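# Move two pipette tip boxes onto a pipetting robot deck

## Task

Fetch both pipette tip boxes from the supply shelving and set them into the two free slots on the pipetting robot's deck, which stands on the shelved bench. Each box's lid must finish fully closed on it, and every other piece of labware on the deck must end seated in its slot. Flipping a box, or letting a box or a lid reach the floor, fails the task. The pedal bin and the stool may be moved. At the end the gripper must be open and away from everything, and the robot must not have fallen or be left leaning; either fails the task.

## Robot and tools

Robot: a Hello Robot Stretch 3 with a single arm. It has a two-wheeled base (0.33 m long, 0.34 m wide) that drives only forward/back or spins in place; it cannot slide sideways. The pivot for spinning sits between the drive wheels, 0.05 m behind the front edge. A lift carries the arm up and down a mast, and the arm telescopes out to the robot's RIGHT side, so reaching further forward means driving the base. With the arm pulled in and the wrist folded, a spin sweeps a 0.28 m radius; an unfolded, level wrist sticks out past that circle.

Frames: the base frame has its origin on the floor midway between the drive wheels, x forward, y to the left, z up. hand_pose is reported in it, located where the closed fingertips meet. The odometry frame is the base frame as it was when the scene started; heading is positive to the left, -3.142 to 3.142.

Tool execute_actions takes "actions", a list run in order. Each action may hold "robot", "steps" (1 to 450 control steps at 30 per second, default 1) and "until" (only alongside steps; cuts the action short once all its conditions hold). An action with only "steps" just waits. "robot" holds one command, a list of up to 8 commands run one after another (entries may be {"pause_s": seconds, max 15}), or {"stop": true}, which brakes everything and clears the queue.

A command can contain:
- "base": exactly one of {"translate_m": d}, a straight drive of d metres relative to where the base is when this command begins (positive = forward, |d| at most 1), or {"rotate_rad": r}, an in-place turn relative to the current heading (positive = counter-clockwise/left, |r| at most 3.2). Both are offsets, not positions.
- "joints": absolute targets by name, any subset; unnamed joints keep their old targets. lift_m 0 to 1.1 (arm height); arm_m 0 to 0.52 (extension); wrist_yaw_rad -1.345 to 4.42 (0 along the arm, positive swings toward the front, 3.0 folded over the base); wrist_pitch_rad -1.57 to 0.451 (0 level, negative tips fingertips down); wrist_roll_rad -2.911 to 2.911 (0 fingers side by side); gripper_m -0.089 to 0.179 (larger is wider; actual gap is about 0.007 less when nearly shut, 0.025 less when wide, zero below 0.007); head_pan_rad -3.953 to 1.73 (0 ahead, positive left, -1.57 looks along the arm); head_tilt_rad -1.53 to 0.419 (negative looks down).
- "contact_limits": {"arm_m": effort percent 1 to 100}, the motor effort at which an arm move halts; smaller is gentler, too small halts immediately. It stays until arm_m's next command.

Motions in one command begin together and keep running across later actions and while you think. A new command overrides at once and throws away the rest of any older queue. To wait for everything to settle use "until": {"robot": {"status": "ended"}} with steps 450. Other conditions compare fields like lift_m, arm_m_goal, base_status, queue, queue_left, refusals, using [op, value] with =, !=, <, <=, >, >=; statuses take a word or ["!=", "moving"]. "any" instead of "robot" fires when any one motion ends. One bad value rejects the whole call and nothing runs.

The base only reaches full speed (0.30 m/s, 1.9 rad/s) when stowed: lift_m under 0.30, arm_m under 0.03, wrist_yaw_rad above 2.54; otherwise 0.10 m/s and 0.63 rad/s.

Gripping: command gripper_m smaller than the object's width (smaller squeezes harder); to release, open at least 0.02 beyond where the pads made contact. Neither the reading nor "done" proves a grasp, so check the cameras. Over-squeezing triggers a force reduction and objects may slip; send a new value to re-grip. Fingertip pads are 0.04 m round.

Wrist safety: only fold (yaw to 3.0) or unfold with lift_m between 0.32 and 0.95, wrist_pitch_rad -0.4, roll near 0; once folded the lift may go down to 0.25. With yaw below -0.4 keep pitch at -0.5 or lower.

Tipping: pushing against something rigid with the gripper higher than about 0.45 m can topple the robot; raising the arm contact limit makes that worse, as does pushing again after a contact_stop. Don't drive while holding or pressing on something fixed, and avoid snagging furniture, especially in reverse. If base_tilt reports a lean, reverse the last move in small steps, free the gripper, and lower lift_m to about 0.2 if needed.

Tool zoom_image: {"camera": one of head_camera, nav_camera, wrist_camera, "region": [x0, y0, x1, y1]} in pixels of that camera's last image, origin top-left, at most 504x504. head_camera and nav_camera move with the head pan/tilt; wrist_camera rides on the gripper.

Tool finished_scene: {"scene": n} ends that scene permanently; only call it after all motion has stopped, the gripper is open and clear.

Results: base_status shows progress like (translate_m done of goal); joint_goals, joint_status (moving, done, off_target, contact_stop, time_out, stopped, not_commanded, torque_fault), measured_speeds, refusals/queue/queue_left. contact_stop leaves the lift or arm slack until next commanded. torque_fault means a wrist servo is off for 10 s and refuses goals. robot.on_its_own reports goals changed by the robot, slack or off joints, strained motors and tilt. lidar_m gives 12 distances (30 degree sectors, first straight ahead, counter-clockwise) in a plane 0.17 m above the floor. wrist_depth_mm and head_depth_mm give 7x7 grids of median depth in mm. motor_effort is in percent with peak in brackets; positive pushes toward higher values. Lines starting refused:, dropped: or replaced: explain rejected or cut-off commands.

Avoid drops, slams, hard shoves and leaving anything falling; a loose object may occasionally get nudged by outside forces.

Each tool is called after ">>>" as a command line: name --argument value for each argument, lists and objects as JSON in quotes; but a table of rows of numbers goes row by row, as --pt "numbers of a row", without its own name.

## Session

>>> execute_actions --actions '[]'

Scene clock: 0.00 s.
robot.base_odometry: x=+0.000 y=+0.000 heading=+0.000 (m, m, rad; robot's odometry frame)
robot.turned_by_wheels: +0.000 (rad since the last result)
robot.turned_by_imu: +0.000 (rad since the last result)
robot.base_tilt: forward=-1.0 right=+2.0 (deg)
robot.lidar_m: 2.30 1.79 1.68 2.15 1.73 2.53 1.12 1.03 1.04 1.31 1.84 1.85
robot.head_depth_mm: 1982 2571 2626 2656 2649 2606 2040 / 1999 2800 2905 2957 2960 2802 2035 / 1989 2845 2953 2960 3031 2901 2058 / 2026 2605 2670 2652 2674 2651 2057 / 1999 2405 2444 2488 2489 2509 2029 / 1991 2250 2243 2246 2277 2278 2017 / 1970 2082 2083 2129 2130 2167 2024
robot.base_status: not_commanded
robot.joint_positions: lift_m=+0.576 arm_m=-0.003 wrist_yaw_rad=+3.100 wrist_pitch_rad=-0.382 wrist_roll_rad=+0.009 gripper_m=+0.037 head_pan_rad=+0.012 head_tilt_rad=+0.014
robot.joint_goals: lift_m=+0.576 arm_m=-0.003 wrist_yaw_rad=+3.100 wrist_pitch_rad=-0.382 wrist_roll_rad=+0.009 gripper_m=+0.037 head_pan_rad=+0.012 head_tilt_rad=+0.014
robot.joint_status: lift_m=not_commanded arm_m=not_commanded wrist_yaw_rad=not_commanded wrist_pitch_rad=not_commanded wrist_roll_rad=not_commanded gripper_m=not_commanded head_pan_rad=not_commanded head_tilt_rad=not_commanded
robot.measured_speeds: translate_m=+0.000 rotate_rad=+0.000 lift_m=+0.000 arm_m=+0.000 wrist_yaw_rad=+0.000 wrist_pitch_rad=+0.000 wrist_roll_rad=+0.000 head_pan_rad=+0.000 head_tilt_rad=+0.000
robot: refusals=0 queue=idle queue_left=0
robot.motor_effort: left_wheel=+1 right_wheel=+0 lift_m=+37 arm_m=-1 wrist_yaw_rad=+0 wrist_pitch_rad=+4 wrist_roll_rad=+0 gripper_m=+0 head_pan_rad=+0 head_tilt_rad=+1 (%)
robot.hand_pose: x=-0.0118 y=+0.0863 z=+0.5965 quat_wxyz=(+0.149, +0.700, +0.119, +0.688) (m; robot's base frame)
robot.wrist_depth_mm: - - - - - - - / - - - - - - - / - - - - - - - / - - - - - - - / - - - - - - - / 874 857 902 894 - 842 858 / 758 763 726 750 761 737 750
pictures: head_camera (sideways: a quarter turn clockwise sets it upright), nav_camera (sideways: a quarter turn counterclockwise sets it upright), wrist_camera
Images, in order (width x height): head_camera 896x504, nav_camera 672x504, wrist_camera 644x364.

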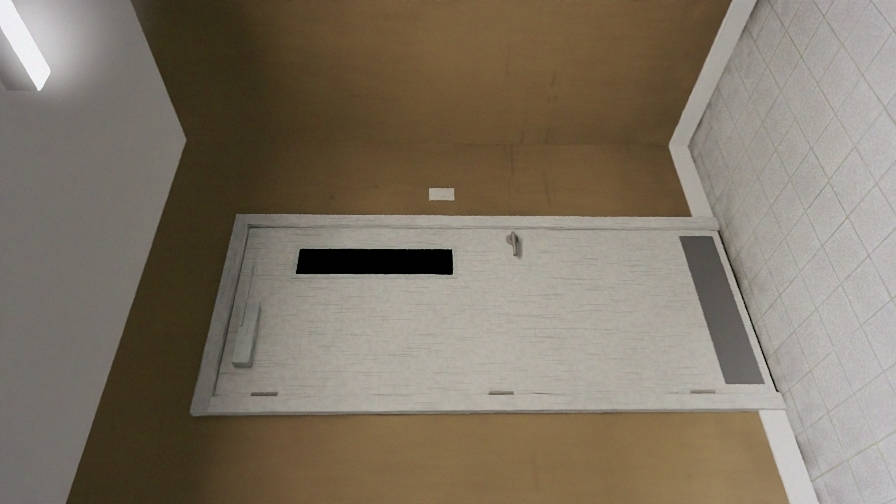

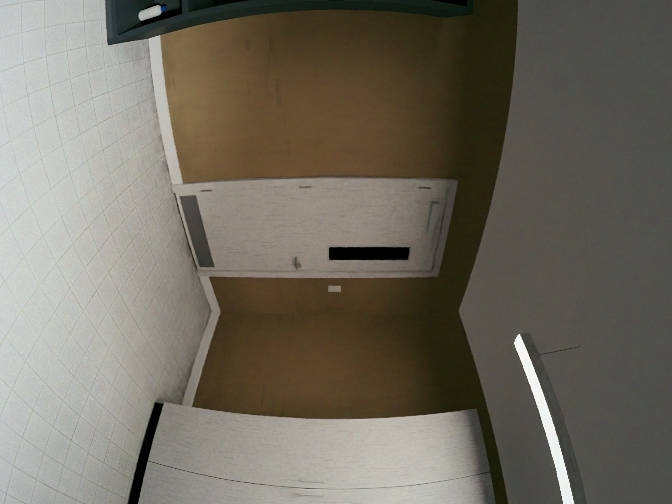

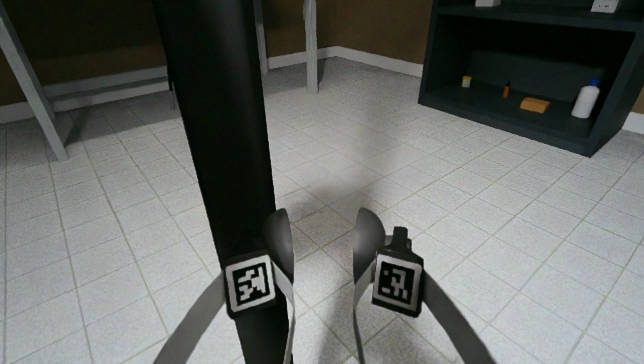

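>>> execute_actions --actions '[{"robot": {"joints": {"head_pan_rad": 1.1, "head_tilt_rad": -0.4}}, "steps": 150, "until": {"robot": {"status": "ended"}}}]'

>>> execute_actions --actions '[{"robot": {"joints": {"head_pan_rad": 1.73, "head_tilt_rad": -0.4}}, "steps": 150, "until": {"robot": {"status": "ended"}}}]'

>>> execute_actions --actions '[{"robot": {"joints": {"head_pan_rad": -3.6, "head_tilt_rad": -0.4}}, "steps": 250, "until": {"robot": {"status": "ended"}}}]'

>>> execute_actions --actions '[{"robot": {"joints": {"head_pan_rad": -2.3, "head_tilt_rad": -0.4}}, "steps": 250, "until": {"robot": {"status": "ended"}}}]'

Scene clock: 5.27 s.
robot.base_odometry: x=+0.000 y=+0.000 heading=+0.000 (m, m, rad; robot's odometry frame)
robot.turned_by_wheels: +0.000 (rad since the last result)
robot.turned_by_imu: +0.001 (rad since the last result)
robot.base_tilt: forward=-1.2 right=+1.9 (deg)
robot.lidar_m: 2.31 1.79 1.68 2.14 1.73 2.53 1.11 1.03 1.04 1.31 1.83 1.86
robot.head_depth_mm: 1523 1806 1977 2206 2124 1643 1321 / 1787 1952 2099 2005 2032 1634 1324 / 1858 1994 2224 2414 2065 1618 1332 / 1944 2102 2333 2420 2110 1632 1333 / 1751 1980 2117 2279 2110 1631 1328 / 2209 2407 2680 2894 2097 1633 1326 / 2330 2568 2844 3005 2115 1631 1323
robot.base_status: not_commanded
robot.joint_positions: lift_m=+0.576 arm_m=-0.003 wrist_yaw_rad=+3.100 wrist_pitch_rad=-0.382 wrist_roll_rad=+0.009 gripper_m=+0.037 head_pan_rad=+1.093 head_tilt_rad=-0.394
robot.joint_goals: lift_m=+0.576 arm_m=-0.003 wrist_yaw_rad=+3.100 wrist_pitch_rad=-0.382 wrist_roll_rad=+0.009 gripper_m=+0.037 head_pan_rad=+1.100 head_tilt_rad=-0.400
robot.joint_status: lift_m=not_commanded arm_m=not_commanded wrist_yaw_rad=not_commanded wrist_pitch_rad=not_commanded wrist_roll_rad=not_commanded gripper_m=not_commanded head_pan_rad=done head_tilt_rad=done
robot.measured_speeds: translate_m=+0.000 rotate_rad=+0.000 lift_m=+0.000 arm_m=+0.000 wrist_yaw_rad=+0.000 wrist_pitch_rad=+0.000 wrist_roll_rad=+0.000 head_pan_rad=+0.000 head_tilt_rad=+0.000
robot: refusals=0 queue=done queue_left=0
robot.motor_effort: left_wheel=+1(1) right_wheel=+0(0) lift_m=+37(37) arm_m=-1(1) wrist_yaw_rad=+0(0) wrist_pitch_rad=+4(4) wrist_roll_rad=+0(0) gripper_m=+0(0) head_pan_rad=+3(30) head_tilt_rad=-1(23) (%)
robot.hand_pose: x=-0.0118 y=+0.0863 z=+0.5965 quat_wxyz=(+0.149, +0.700, +0.119, +0.688) (m; robot's base frame)
robot.wrist_depth_mm: - - - - - - - / - - - - - - - / - - - - - - - / - - - - - - - / - - - - - - - / 883 888 900 865 - 874 862 / 758 753 738 757 749 748 743
pictures: head_camera (sideways: a quarter turn clockwise sets it upright), nav_camera (sideways: a quarter turn counterclockwise sets it upright), wrist_camera
camera_calibration (this result's frames):
head_camera: T_world_to_cam=[[-0.174628, -0.378761, -0.90887, 1.20633], [-0.886615, 0.461976, -0.0221713, 0.0360688], [0.428274, 0.801947, -0.416489, 0.494923], [0, 0, 0, 1]] pos_world=[0.0306755, 0.0433465, 1.30333]
nav_camera: T_world_to_cam=[[0.201105, 0.343727, 0.917283, -1.1479], [0.884427, -0.466285, -0.0191737, 0.0685596], [0.421125, 0.815126, -0.397773, 0.469779], [0, 0, 0, 1]] pos_world=[-0.0276237, 0.043603, 1.24113]
wrist_camera: T_world_to_cam=[[0.999008, -0.0404865, -0.0185218, 0.0298352], [-0.0367131, -0.513773, -0.85714, 0.590859], [0.0251866, 0.85697, -0.51475, 0.400001], [0, 0, 0, 1]] pos_world=[-0.018188, -0.038013, 0.712902]
Images, in order (width x height): head_camera 896x504, nav_camera 672x504, wrist_camera 644x364.

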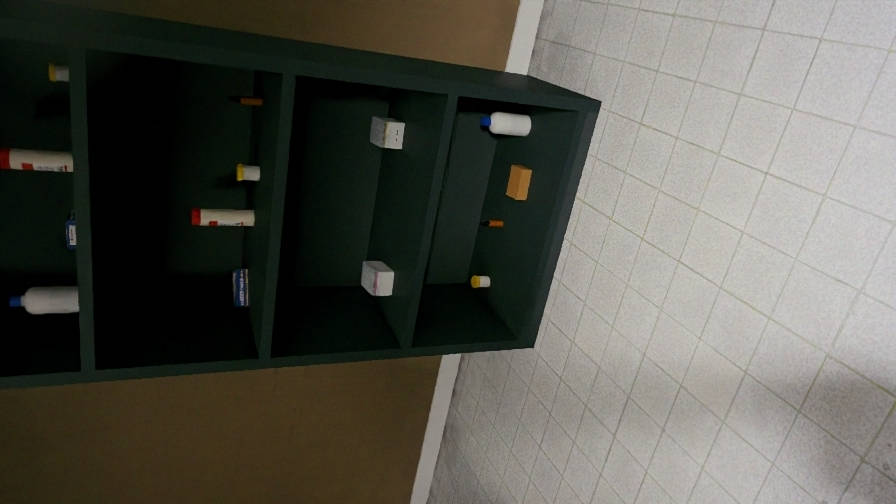

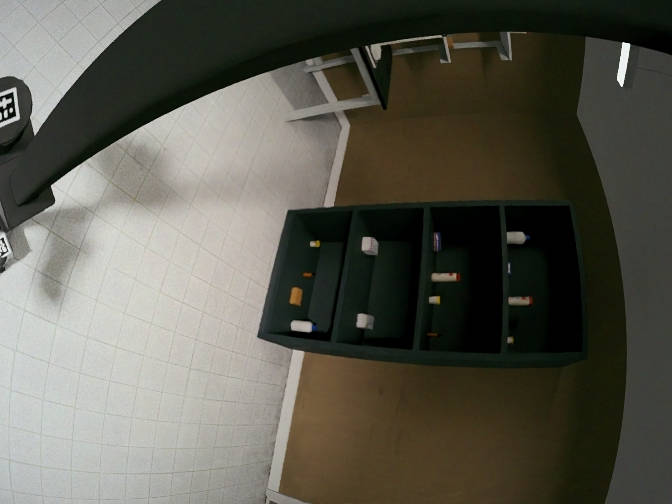

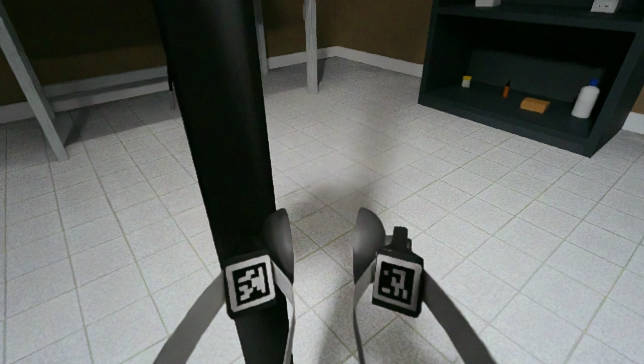

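Scene clock: 6.20 s.
robot.base_odometry: x=+0.000 y=+0.000 heading=+0.000 (m, m, rad; robot's odometry frame)
robot.turned_by_wheels: +0.000 (rad since the last result)
robot.turned_by_imu: +0.000 (rad since the last result)
robot.base_tilt: forward=-1.1 right=+1.9 (deg)
robot.lidar_m: 2.31 1.78 1.68 2.14 1.73 2.53 1.11 1.03 1.04 1.31 1.84 1.86
robot.head_depth_mm: 2492 2637 2746 2837 2133 1620 1320 / 2714 2850 3148 3059 2119 1628 1331 / 2603 2874 2979 2852 2109 1628 1324 / 2409 2614 2406 2925 2153 1630 1332 / 2307 2429 2128 2700 2112 1621 1326 / 2204 2307 2019 2658 2105 1625 1358 / 2098 1986 2396 - - - -
robot.base_status: not_commanded
robot.joint_positions: lift_m=+0.576 arm_m=-0.003 wrist_yaw_rad=+3.100 wrist_pitch_rad=-0.382 wrist_roll_rad=+0.009 gripper_m=+0.037 head_pan_rad=+1.723 head_tilt_rad=-0.395
robot.joint_goals: lift_m=+0.576 arm_m=-0.003 wrist_yaw_rad=+3.100 wrist_pitch_rad=-0.382 wrist_roll_rad=+0.009 gripper_m=+0.037 head_pan_rad=+1.730 head_tilt_rad=-0.400
robot.joint_status: lift_m=not_commanded arm_m=not_commanded wrist_yaw_rad=not_commanded wrist_pitch_rad=not_commanded wrist_roll_rad=not_commanded gripper_m=not_commanded head_pan_rad=done head_tilt_rad=done
robot.measured_speeds: translate_m=+0.000 rotate_rad=+0.000 lift_m=+0.000 arm_m=+0.000 wrist_yaw_rad=+0.000 wrist_pitch_rad=+0.000 wrist_roll_rad=+0.000 head_pan_rad=+0.000 head_tilt_rad=+0.000
robot: refusals=0 queue=done queue_left=0
robot.motor_effort: left_wheel=+1(1) right_wheel=+0(1) lift_m=+37(37) arm_m=-1(1) wrist_yaw_rad=+0(0) wrist_pitch_rad=+5(4) wrist_roll_rad=+0(0) gripper_m=+0(0) head_pan_rad=+2(28) head_tilt_rad=-1(3) (%)
robot.hand_pose: x=-0.0118 y=+0.0863 z=+0.5965 quat_wxyz=(+0.149, +0.700, +0.119, +0.688) (m; robot's base frame)
robot.wrist_depth_mm: - - - - - - - / - - - - - - - / - - - - - - - / - - - - - - - / - - - - - - - / 877 911 910 881 - 849 855 / 767 761 737 737 758 743 741
pictures: head_camera (sideways: a quarter turn clockwise sets it upright), nav_camera (sideways: a quarter turn counterclockwise sets it upright), wrist_camera
camera_calibration (this result's frames):
head_camera: T_world_to_cam=[[0.082051, -0.409006, -0.908835, 1.20472], [-0.988581, -0.149053, -0.0221715, 0.0366911], [-0.126397, 0.900276, -0.416566, 0.498407], [0, 0, 0, 1]] pos_world=[0.00042047, 0.0495038, 1.30333]
nav_camera: T_world_to_cam=[[-0.0400168, 0.396297, 0.91725, -1.14638], [0.989351, 0.144279, -0.0191731, 0.0679187], [-0.139938, 0.906715, -0.397851, 0.473302], [0, 0, 0, 1]] pos_world=[-0.0468373, 0.0153594, 1.24113]
wrist_camera: T_world_to_cam=[[0.999008, -0.0404865, -0.0185218, 0.0298352], [-0.0367131, -0.513773, -0.85714, 0.590859], [0.0251866, 0.85697, -0.51475, 0.400001], [0, 0, 0, 1]] pos_world=[-0.018188, -0.038013, 0.712902]
Images, in order (width x height): head_camera 896x504, nav_camera 672x504, wrist_camera 644x364.

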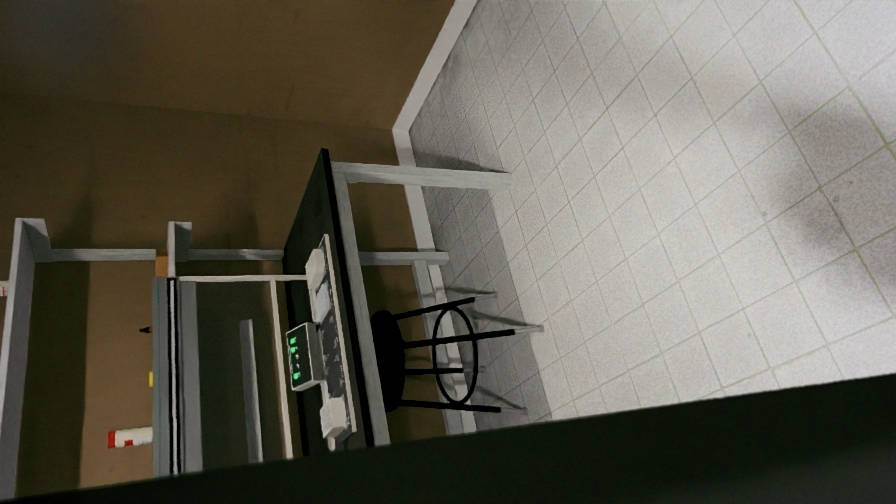

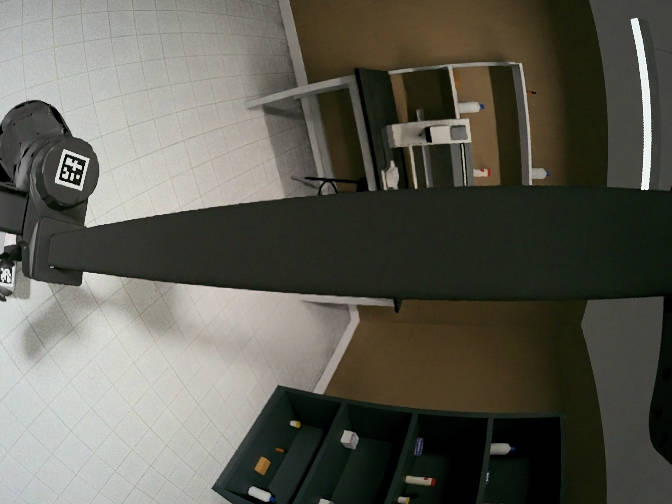

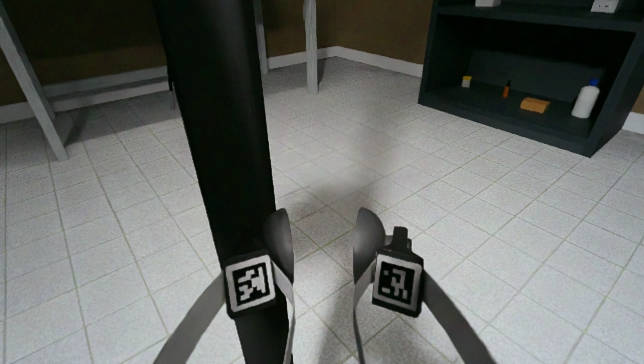

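Scene clock: 9.20 s.
robot.base_odometry: x=+0.000 y=+0.000 heading=+0.000 (m, m, rad; robot's odometry frame)
robot.turned_by_wheels: +0.000 (rad since the last result)
robot.turned_by_imu: +0.000 (rad since the last result)
robot.base_tilt: forward=-1.0 right=+1.9 (deg)
robot.lidar_m: 2.31 1.79 1.68 2.14 1.73 2.53 1.11 1.03 1.04 1.31 1.83 1.86
robot.head_depth_mm: 2070 2249 2388 2576 2037 1632 1331 / 2164 2361 2567 2698 2125 1640 1319 / 2287 2463 2700 2842 2108 1634 1324 / 2394 2610 2836 2990 2104 1617 1310 / 2519 2730 2991 2999 2091 1635 1326 / 2214 2364 2526 2629 2134 1633 1326 / 1954 2073 2178 2291 2127 1627 1330
robot.base_status: not_commanded
robot.joint_positions: lift_m=+0.576 arm_m=-0.003 wrist_yaw_rad=+3.100 wrist_pitch_rad=-0.382 wrist_roll_rad=+0.009 gripper_m=+0.037 head_pan_rad=-3.593 head_tilt_rad=-0.395
robot.joint_goals: lift_m=+0.576 arm_m=-0.003 wrist_yaw_rad=+3.100 wrist_pitch_rad=-0.382 wrist_roll_rad=+0.009 gripper_m=+0.037 head_pan_rad=-3.600 head_tilt_rad=-0.400
robot.joint_status: lift_m=not_commanded arm_m=not_commanded wrist_yaw_rad=not_commanded wrist_pitch_rad=not_commanded wrist_roll_rad=not_commanded gripper_m=not_commanded head_pan_rad=done head_tilt_rad=done
robot.measured_speeds: translate_m=+0.000 rotate_rad=+0.000 lift_m=+0.000 arm_m=+0.000 wrist_yaw_rad=+0.000 wrist_pitch_rad=+0.000 wrist_roll_rad=+0.000 head_pan_rad=+0.000 head_tilt_rad=+0.000
robot: refusals=0 queue=done queue_left=0
robot.motor_effort: left_wheel=+1(1) right_wheel=-1(0) lift_m=+38(37) arm_m=-1(1) wrist_yaw_rad=+0(0) wrist_pitch_rad=+4(4) wrist_roll_rad=+0(0) gripper_m=+0(0) head_pan_rad=-2(28) head_tilt_rad=-2(2) (%)
robot.hand_pose: x=-0.0118 y=+0.0863 z=+0.5965 quat_wxyz=(+0.149, +0.700, +0.119, +0.688) (m; robot's base frame)
robot.wrist_depth_mm: - - - - - - - / - - - - - - - / - - - - - - - / - - - - - - - / - - - - - - - / 872 899 927 864 - 878 850 / 785 757 744 764 758 733 744
pictures: head_camera (sideways: a quarter turn clockwise sets it upright), nav_camera (sideways: a quarter turn counterclockwise sets it upright), wrist_camera
camera_calibration (this result's frames):
head_camera: T_world_to_cam=[[0.383598, -0.164535, -0.908725, 1.20274], [-0.438, -0.898701, -0.0221721, 0.0333333], [-0.813024, 0.406527, -0.416806, 0.502908], [0, 0, 0, 1]] pos_world=[-0.0378911, 0.0234031, 1.30331]
nav_camera: T_world_to_cam=[[-0.34929, 0.191944, 0.917145, -1.14436], [0.44238, 0.896623, -0.0191712, 0.0712528], [-0.826013, 0.39903, -0.398093, 0.477803], [0, 0, 0, 1]] pos_world=[-0.0365629, -0.0348914, 1.24112]
wrist_camera: T_world_to_cam=[[0.999008, -0.0404863, -0.0185219, 0.0298353], [-0.0367131, -0.513773, -0.85714, 0.590859], [0.0251864, 0.85697, -0.51475, 0.4], [0, 0, 0, 1]] pos_world=[-0.018188, -0.038013, 0.712902]
Images, in order (width x height): head_camera 896x504, nav_camera 672x504, wrist_camera 644x364.

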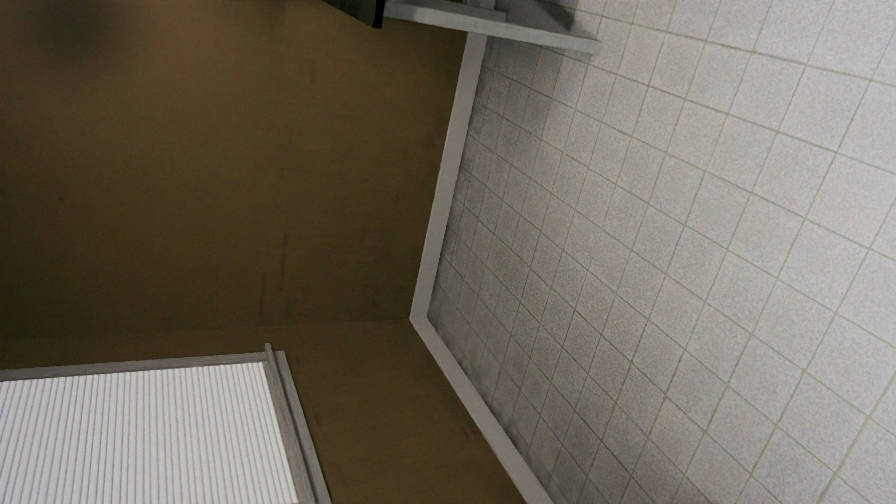

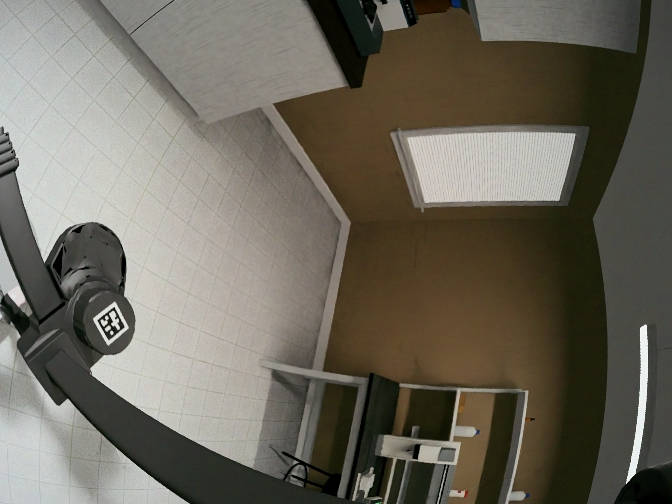

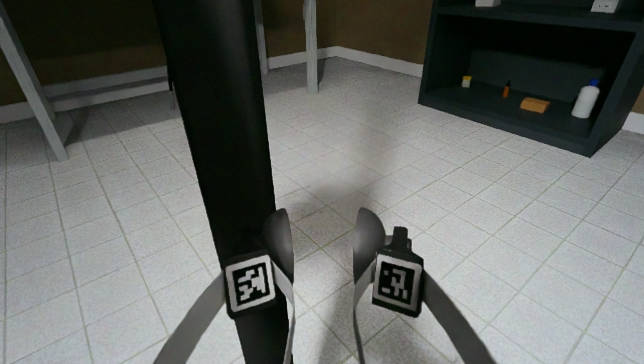

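Scene clock: 10.43 s.
robot.base_odometry: x=+0.000 y=+0.000 heading=+0.000 (m, m, rad; robot's odometry frame)
robot.turned_by_wheels: +0.000 (rad since the last result)
robot.turned_by_imu: +0.000 (rad since the last result)
robot.base_tilt: forward=-1.1 right=+1.9 (deg)
robot.lidar_m: 2.31 1.79 1.68 2.15 1.73 2.52 1.11 1.03 1.04 1.31 1.84 1.85
robot.head_depth_mm: 1041 1417 1212 1064 1159 1299 1320 / 1060 1443 1515 1087 1186 1329 1328 / 1078 1495 1557 1090 1226 1370 1319 / 1111 1513 1411 1121 1237 1401 1320 / 1129 1534 1403 1154 1287 1482 1324 / 1150 1572 1574 1187 1316 1483 1324 / 1163 1569 1618 1204 1358 1535 1321
robot.base_status: not_commanded
robot.joint_positions: lift_m=+0.576 arm_m=-0.003 wrist_yaw_rad=+3.100 wrist_pitch_rad=-0.382 wrist_roll_rad=+0.009 gripper_m=+0.037 head_pan_rad=-2.307 head_tilt_rad=-0.395
robot.joint_goals: lift_m=+0.576 arm_m=-0.003 wrist_yaw_rad=+3.100 wrist_pitch_rad=-0.382 wrist_roll_rad=+0.009 gripper_m=+0.037 head_pan_rad=-2.300 head_tilt_rad=-0.400
robot.joint_status: lift_m=not_commanded arm_m=not_commanded wrist_yaw_rad=not_commanded wrist_pitch_rad=not_commanded wrist_roll_rad=not_commanded gripper_m=not_commanded head_pan_rad=done head_tilt_rad=done
robot.measured_speeds: translate_m=+0.000 rotate_rad=+0.000 lift_m=+0.000 arm_m=+0.000 wrist_yaw_rad=+0.000 wrist_pitch_rad=+0.000 wrist_roll_rad=+0.000 head_pan_rad=+0.000 head_tilt_rad=+0.000
robot: refusals=0 queue=done queue_left=0
robot.motor_effort: left_wheel=+1(1) right_wheel=+0(0) lift_m=+37(37) arm_m=-1(1) wrist_yaw_rad=+0(0) wrist_pitch_rad=+4(4) wrist_roll_rad=+0(0) gripper_m=+0(0) head_pan_rad=+2(31) head_tilt_rad=-1(2) (%)
robot.hand_pose: x=-0.0118 y=+0.0863 z=+0.5965 quat_wxyz=(+0.149, +0.700, +0.119, +0.688) (m; robot's base frame)
robot.wrist_depth_mm: - - - - - - - / - - - - - - - / - - - - - - - / - - - - - - - / - - - - - - - / 877 891 905 875 - 862 855 / 763 757 738 774 747 734 737
pictures: head_camera (sideways: a quarter turn clockwise sets it upright), nav_camera (sideways: a quarter turn counterclockwise sets it upright), wrist_camera
camera_calibration (this result's frames):
head_camera: T_world_to_cam=[[0.265833, 0.321795, -0.908725, 1.20346], [0.739126, -0.673202, -0.0221721, 0.0261528], [-0.61889, -0.665768, -0.416806, 0.501724], [0, 0, 0, 1]] pos_world=[-0.0287368, -0.0356275, 1.30331]
nav_camera: T_world_to_cam=[[-0.282481, -0.28116, 0.917144, -1.14477], [-0.735899, 0.67682, -0.0191712, 0.0784403], [-0.615351, -0.680341, -0.398094, 0.476518], [0, 0, 0, 1]] pos_world=[0.0275757, -0.0507575, 1.24112]
wrist_camera: T_world_to_cam=[[0.999008, -0.0404866, -0.018522, 0.0298353], [-0.0367133, -0.513773, -0.85714, 0.590859], [0.0251866, 0.85697, -0.51475, 0.400001], [0, 0, 0, 1]] pos_world=[-0.018188, -0.038013, 0.712902]
Images, in order (width x height): head_camera 896x504, nav_camera 672x504, wrist_camera 644x364.

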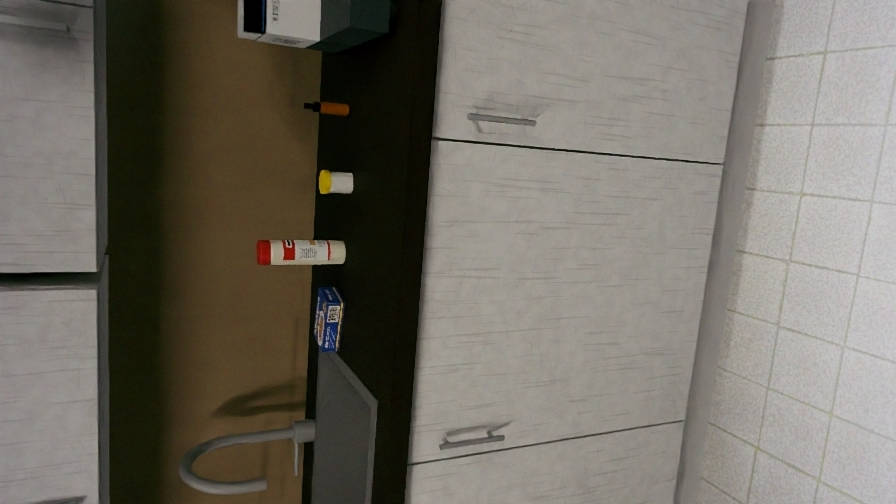

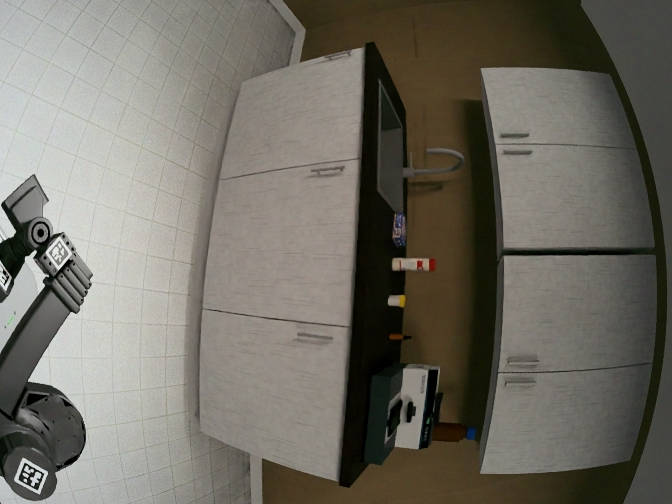

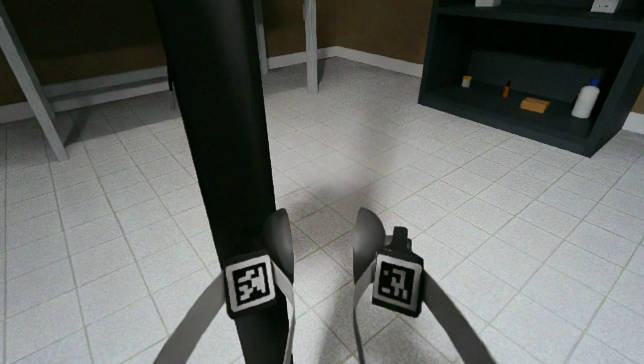

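>>> execute_actions --actions '[{"robot": [{"joints": {"lift_m": 0.27, "wrist_pitch_rad": -0.4, "head_pan_rad": -1.57, "head_tilt_rad": -0.7}, "base": {"rotate_rad": 0.94}}, {"base": {"translate_m": 1.0}}, {"base": {"translate_m": 0.14}}, {"base": {"rotate_rad": 1.30}}], "steps": 450, "until": {"robot": {"status": "ended"}}}]'

Scene clock: 44.20 s.
robot.base_odometry: x=+0.672 y=+0.921 heading=+2.240 (m, m, rad; robot's odometry frame)
robot.turned_by_wheels: +2.240 (rad since the last result)
robot.turned_by_imu: +2.256 (rad since the last result)
robot.base_tilt: forward=-1.0 right=+1.9 (deg)
robot.lidar_m: 1.40 1.85 2.81 2.12 2.22 2.24 2.19 1.46 1.09 0.57 0.95 0.96
robot.head_depth_mm: 874 993 1162 1387 1562 1321 1145 / 475 979 1155 1382 1568 1313 1143 / 593 589 607 751 991 1269 1147 / 848 778 635 1108 961 1265 1146 / 849 753 634 1083 957 1265 1145 / 849 777 638 1114 960 1270 1150 / 850 734 636 1115 965 1264 1148
robot.base_status: done (rotate_rad +1.2999 of +1.3000)
robot.joint_positions: lift_m=+0.270 arm_m=-0.003 wrist_yaw_rad=+3.100 wrist_pitch_rad=-0.413 wrist_roll_rad=+0.009 gripper_m=+0.037 head_pan_rad=-1.577 head_tilt_rad=-0.692
robot.joint_goals: lift_m=+0.270 arm_m=-0.003 wrist_yaw_rad=+3.100 wrist_pitch_rad=-0.400 wrist_roll_rad=+0.009 gripper_m=+0.037 head_pan_rad=-1.570 head_tilt_rad=-0.700
robot.joint_status: lift_m=done arm_m=not_commanded wrist_yaw_rad=not_commanded wrist_pitch_rad=done wrist_roll_rad=not_commanded gripper_m=not_commanded head_pan_rad=done head_tilt_rad=done
robot.measured_speeds: translate_m=+0.000 rotate_rad=+0.000 lift_m=+0.000 arm_m=+0.000 wrist_yaw_rad=+0.000 wrist_pitch_rad=+0.000 wrist_roll_rad=+0.000 head_pan_rad=+0.000 head_tilt_rad=+0.000
robot: refusals=0 queue=done queue_left=0
robot.motor_effort: left_wheel=-2(10) right_wheel=+4(14) lift_m=+31(37) arm_m=-1(1) wrist_yaw_rad=+0(0) wrist_pitch_rad=+3(3) wrist_roll_rad=+0(0) gripper_m=+0(0) head_pan_rad=+2(30) head_tilt_rad=-2(20) (%)
robot.hand_pose: x=-0.0119 y=+0.0824 z=+0.2840 quat_wxyz=(+0.160, +0.698, +0.130, +0.686) (m; robot's base frame)
robot.wrist_depth_mm: - - - - - - - / - - - - - - - / 954 913 - 903 901 890 890 / 726 712 - 697 692 695 683 / 590 583 564 578 577 564 564 / 484 512 - - - 473 480 / 432 - - - 417 417 415
pictures: head_camera (sideways: a quarter turn clockwise sets it upright), nav_camera (sideways: a quarter turn counterclockwise sets it upright), wrist_camera
camera_calibration (this result's frames):
head_camera: T_world_to_cam=[[-0.015237, 0.66455, -0.747089, 0.994416], [0.999759, -0.00167655, -0.0218815, 0.024176], [-0.0157939, -0.747242, -0.664364, 0.820128], [0, 0, 0, 1]] pos_world=[0.00393465, -0.0479643, 1.28831]
nav_camera: T_world_to_cam=[[-0.0242951, -0.648679, 0.760674, -0.94231], [-0.999699, 0.0184011, -0.0162374, 0.0762232], [-0.00346442, -0.760839, -0.648931, 0.799145], [0, 0, 0, 1]] pos_world=[0.0560753, -0.00463861, 1.23662]
wrist_camera: T_world_to_cam=[[0.998983, -0.0410939, -0.0185436, 0.024101], [-0.037833, -0.540414, -0.840548, 0.318532], [0.0245202, 0.840395, -0.541419, 0.251376], [0, 0, 0, 1]] pos_world=[-0.0181892, -0.0381253, 0.404288]
Images, in order (width x height): head_camera 896x504, nav_camera 672x504, wrist_camera 644x364.

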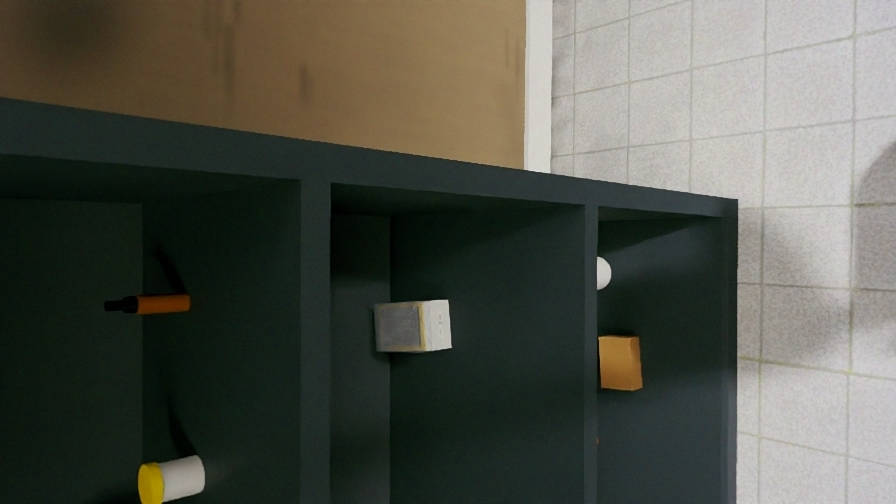

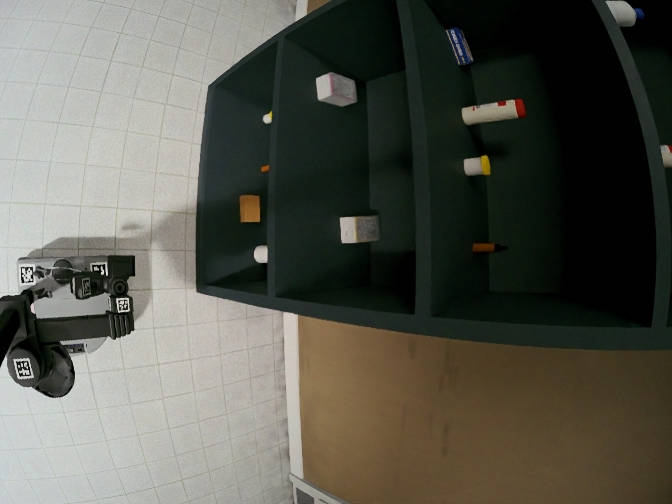

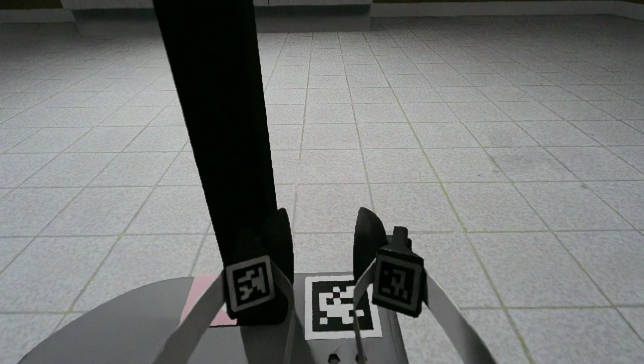

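>>> zoom_image --camera "head_camera" --region '[320, 230, 520, 420]'

Region (320, 230, 520, 420) of head_camera's 896x504 image, scaled by 2.520, with more detail than that image has; it fills the top 479 rows of this view, and the rest is white.

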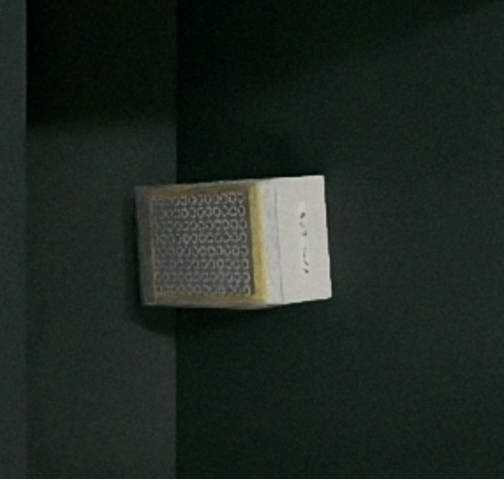

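>>> execute_actions --actions '[{"robot": [{"joints": {"lift_m": 0.5, "head_pan_rad": 0.25, "head_tilt_rad": -0.3}}, {"joints": {"wrist_yaw_rad": 0.0, "gripper_m": 0.15}}, {"joints": {"wrist_pitch_rad": -0.2}}], "steps": 450, "until": {"robot": {"status": "ended"}}}]'

>>> zoom_image --camera "head_camera" --region '[200, 0, 600, 504]'

Scene clock: 72.77 s.
robot.base_odometry: x=+0.672 y=+0.921 heading=+2.240 (m, m, rad; robot's odometry frame)
robot.turned_by_wheels: +0.000 (rad since the last result)
robot.turned_by_imu: +0.001 (rad since the last result)
robot.base_tilt: forward=-1.0 right=+1.8 (deg)
robot.lidar_m: 1.40 1.85 2.81 2.13 2.22 2.23 2.18 1.46 1.09 0.57 0.95 0.96
robot.head_depth_mm: 1753 1849 2010 1521 2199 1711 1410 / 1802 1904 2032 1661 2313 1780 1420 / 1839 1968 2126 1604 2262 1773 1417 / 1899 1983 2181 1722 2303 1785 1395 / 1962 2072 2236 1618 2396 1775 1408 / 1992 2122 1765 1842 2416 1775 1414 / 2032 2236 2424 1986 2367 1778 1408
robot.base_status: done (rotate_rad +1.2998 of +1.3000)
robot.joint_positions: lift_m=+0.500 arm_m=-0.003 wrist_yaw_rad=+0.002 wrist_pitch_rad=-0.224 wrist_roll_rad=+0.009 gripper_m=+0.150 head_pan_rad=+0.243 head_tilt_rad=-0.310
robot.joint_goals: lift_m=+0.500 arm_m=-0.003 wrist_yaw_rad=+0.000 wrist_pitch_rad=-0.200 wrist_roll_rad=+0.009 gripper_m=+0.150 head_pan_rad=+0.250 head_tilt_rad=-0.300
robot.joint_status: lift_m=done arm_m=not_commanded wrist_yaw_rad=done wrist_pitch_rad=done wrist_roll_rad=not_commanded gripper_m=done head_pan_rad=done head_tilt_rad=done
robot.measured_speeds: translate_m=+0.000 rotate_rad=+0.000 lift_m=+0.000 arm_m=+0.000 wrist_yaw_rad=+0.000 wrist_pitch_rad=+0.000 wrist_roll_rad=+0.000 head_pan_rad=+0.000 head_tilt_rad=+0.000
robot: refusals=0 queue=done queue_left=0
robot.motor_effort: left_wheel=-2(2) right_wheel=+4(3) lift_m=+44(45) arm_m=-1(1) wrist_yaw_rad=-2(2) wrist_pitch_rad=+8(7) wrist_roll_rad=+0(0) gripper_m=+0(91) head_pan_rad=+2(29) head_tilt_rad=+5(22) (%)
robot.hand_pose: x=-0.0211 y=-0.3869 z=+0.5580 quat_wxyz=(+0.700, +0.080, -0.705, -0.079) (m; robot's base frame)
robot.wrist_depth_mm: 694 695 692 693 287 711 694 / 737 727 693 724 304 748 735 / 478 466 462 455 380 795 778 / 351 349 346 340 349 850 853 / 889 895 921 895 891 911 890 / 837 - 841 765 869 - 918 / 697 697 665 673 750 791 777
pictures: head_camera (sideways: a quarter turn clockwise sets it upright), nav_camera (sideways: a quarter turn counterclockwise sets it upright), wrist_camera
camera_calibration (this result's frames):
head_camera: T_world_to_cam=[[-0.323749, -0.0999577, -0.940848, 1.24898], [-0.236302, 0.971433, -0.021895, 0.0317446], [0.91616, 0.215235, -0.33812, 0.389961], [0, 0, 0, 1]] pos_world=[0.0545885, 0.0100734, 1.30765]
nav_camera: T_world_to_cam=[[0.314279, 0.056789, 0.94763, -1.1882], [0.23503, -0.971788, -0.0197106, 0.073222], [0.919777, 0.228916, -0.31876, 0.36391], [0, 0, 0, 1]] pos_world=[0.0215014, 0.0553279, 1.24342]
wrist_camera: T_world_to_cam=[[-0.999819, -0.00578994, -0.0181287, -0.00962495], [0.0146451, 0.374234, -0.927219, 0.69817], [0.0121529, -0.927316, -0.374082, 0.0168451], [0, 0, 0, 1]] pos_world=[-0.0200527, -0.245714, 0.653483]
Images, in order (width x height): head_camera 896x504, nav_camera 672x504, wrist_camera 644x364.

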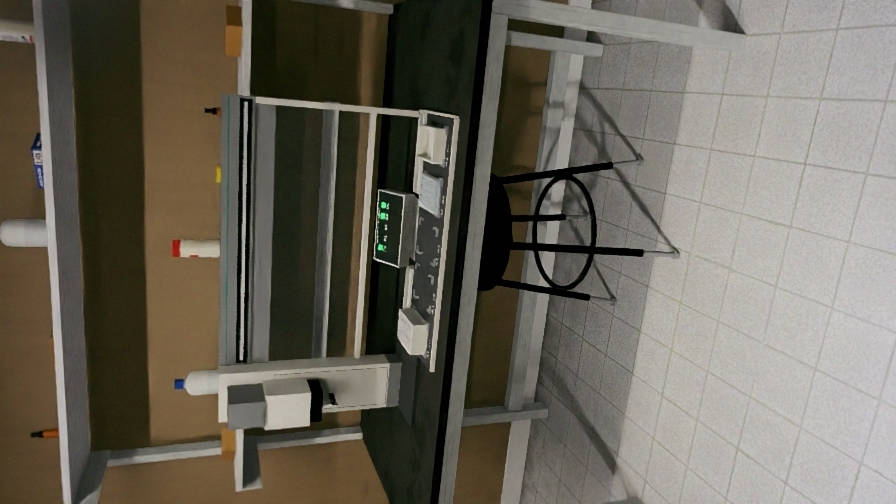

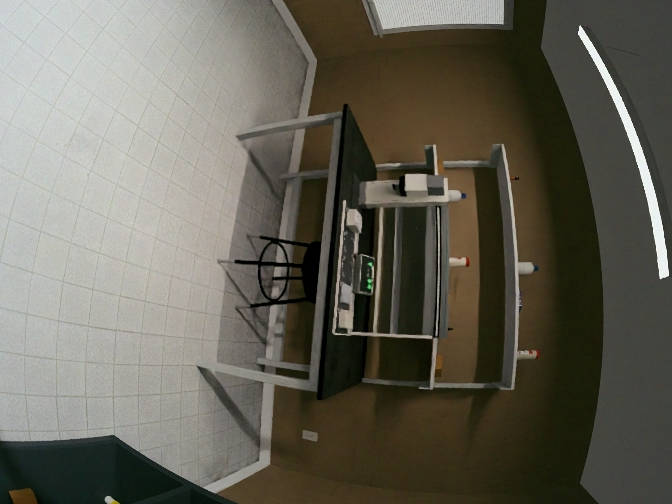

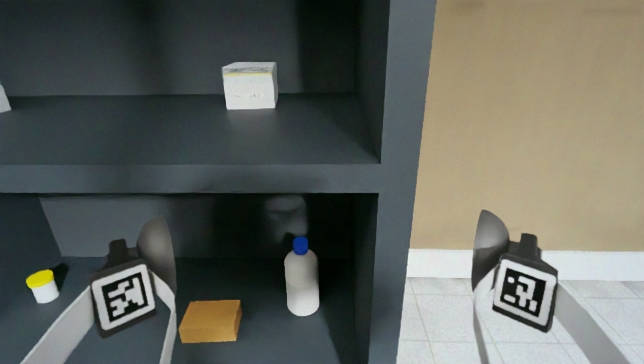

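Region (200, 0, 600, 504) of head_camera's 896x504 image, scaled by 1.000; it fills the left 400 columns of this view, and the rest is white.

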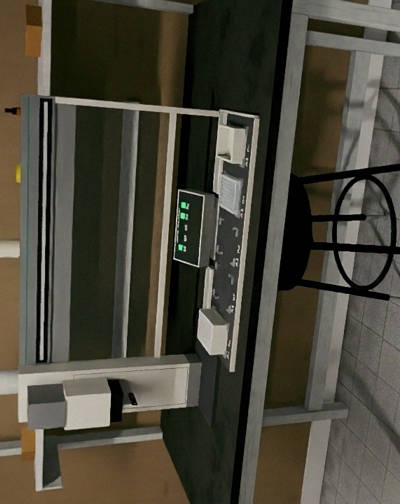

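>>> zoom_image --camera "head_camera" --region '[350, 100, 500, 380]'

Region (350, 100, 500, 380) of head_camera's 896x504 image, scaled by 1.800, with more detail than that image has; it fills the left 270 columns of this view, and the rest is white.

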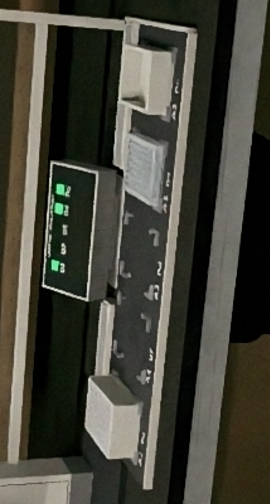

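>>> execute_actions --actions '[{"robot": [{"joints": {"lift_m": 0.55, "head_pan_rad": -1.57, "head_tilt_rad": -0.75}, "base": {"rotate_rad": -0.45}}, {"base": {"translate_m": 0.15}}, {"base": {"rotate_rad": 0.45}}, {"joints": {"arm_m": 0.22}}], "steps": 450, "until": {"robot": {"status": "ended"}}}]'

Scene clock: 98.80 s.
robot.base_odometry: x=+0.640 y=+1.067 heading=+2.240 (m, m, rad; robot's odometry frame)
robot.turned_by_wheels: +0.000 (rad since the last result)
robot.turned_by_imu: +0.002 (rad since the last result)
robot.base_tilt: forward=-1.1 right=+1.9 (deg)
robot.lidar_m: 1.26 1.44 2.88 2.18 2.28 2.38 2.33 1.37 0.54 0.75 0.84 0.82
robot.head_depth_mm: 624 618 564 672 1479 1294 1121 / 795 681 573 933 895 1290 - / 785 684 572 1055 925 1222 1128 / 803 683 575 1027 937 1229 1133 / 805 684 576 1059 923 1233 1129 / 806 663 574 1055 923 1241 1125 / 795 683 575 1057 925 1241 1128
robot.base_status: done (rotate_rad +0.4498 of +0.4500)
robot.joint_positions: lift_m=+0.550 arm_m=+0.220 wrist_yaw_rad=+0.000 wrist_pitch_rad=-0.223 wrist_roll_rad=+0.009 gripper_m=+0.150 head_pan_rad=-1.563 head_tilt_rad=-0.740
robot.joint_goals: lift_m=+0.550 arm_m=+0.220 wrist_yaw_rad=+0.000 wrist_pitch_rad=-0.200 wrist_roll_rad=+0.009 gripper_m=+0.150 head_pan_rad=-1.570 head_tilt_rad=-0.750
robot.joint_status: lift_m=done arm_m=done wrist_yaw_rad=done wrist_pitch_rad=done wrist_roll_rad=not_commanded gripper_m=done head_pan_rad=done head_tilt_rad=done
robot.measured_speeds: translate_m=+0.000 rotate_rad=+0.000 lift_m=+0.000 arm_m=+0.000 wrist_yaw_rad=+0.000 wrist_pitch_rad=+0.000 wrist_roll_rad=+0.000 head_pan_rad=+0.000 head_tilt_rad=+0.000
robot: refusals=0 queue=done queue_left=0
robot.motor_effort: left_wheel=-2(9) right_wheel=+4(9) lift_m=+43(44) arm_m=+5(7) wrist_yaw_rad=-1(2) wrist_pitch_rad=+7(7) wrist_roll_rad=+0(0) gripper_m=+0(0) head_pan_rad=-2(28) head_tilt_rad=-2(23) (%)
robot.hand_pose: x=-0.0214 y=-0.6092 z=+0.6084 quat_wxyz=(+0.700, +0.079, -0.705, -0.079) (m; robot's base frame)
robot.wrist_depth_mm: 441 442 434 434 432 361 233 / 472 470 463 461 454 356 233 / 493 496 490 472 490 357 234 / 423 421 421 338 413 360 232 / 314 331 310 308 305 303 233 / 247 - 244 243 241 - 223 / 204 204 203 202 201 199 197
pictures: head_camera (sideways: a quarter turn clockwise sets it upright), nav_camera (sideways: a quarter turn counterclockwise sets it upright), wrist_camera
camera_calibration (this result's frames):
head_camera: T_world_to_cam=[[-0.0246095, 0.700017, -0.713702, 0.950961], [0.99968, 0.0130743, -0.0216468, 0.0238696], [-0.00582195, -0.714006, -0.700115, 0.866567], [0, 0, 0, 1]] pos_world=[0.00458584, -0.0472665, 1.28592]
nav_camera: T_world_to_cam=[[-0.0151309, -0.685372, 0.728035, -0.899827], [-0.999863, 0.00549357, -0.0156086, 0.0754046], [0.00669821, -0.728172, -0.685362, 0.846469], [0, 0, 0, 1]] pos_world=[0.0561093, -0.000755514, 1.23642]
wrist_camera: T_world_to_cam=[[-0.999826, -0.0044534, -0.0181224, -0.00952188], [0.0151561, 0.372808, -0.927785, 0.827589], [0.010888, -0.927898, -0.372676, -0.171711], [0, 0, 0, 1]] pos_world=[-0.0201937, -0.467905, 0.70366]
Images, in order (width x height): head_camera 896x504, nav_camera 672x504, wrist_camera 644x364.

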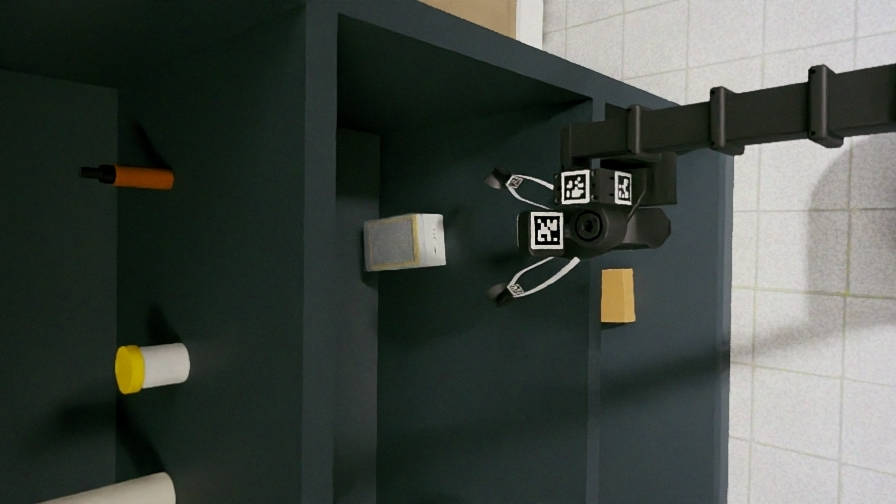

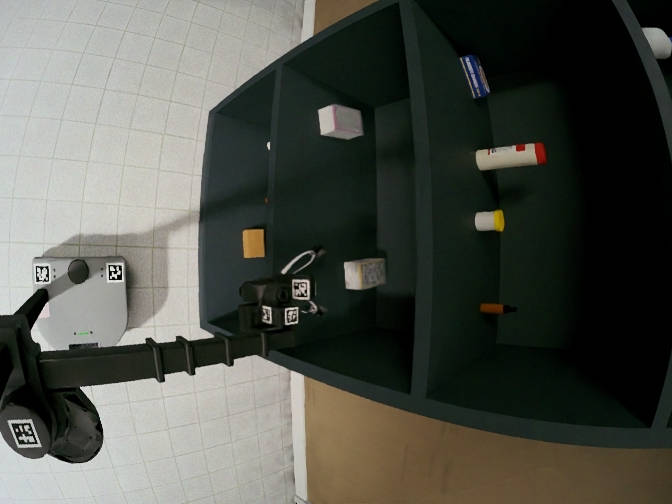

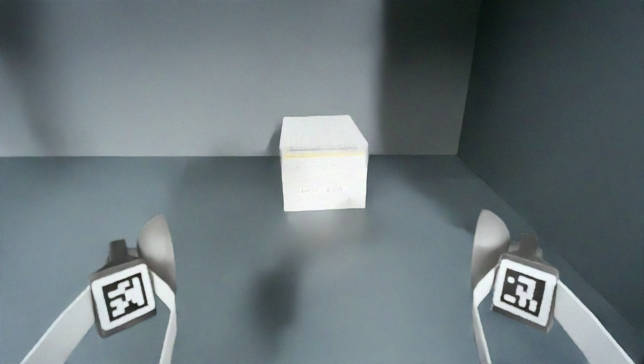

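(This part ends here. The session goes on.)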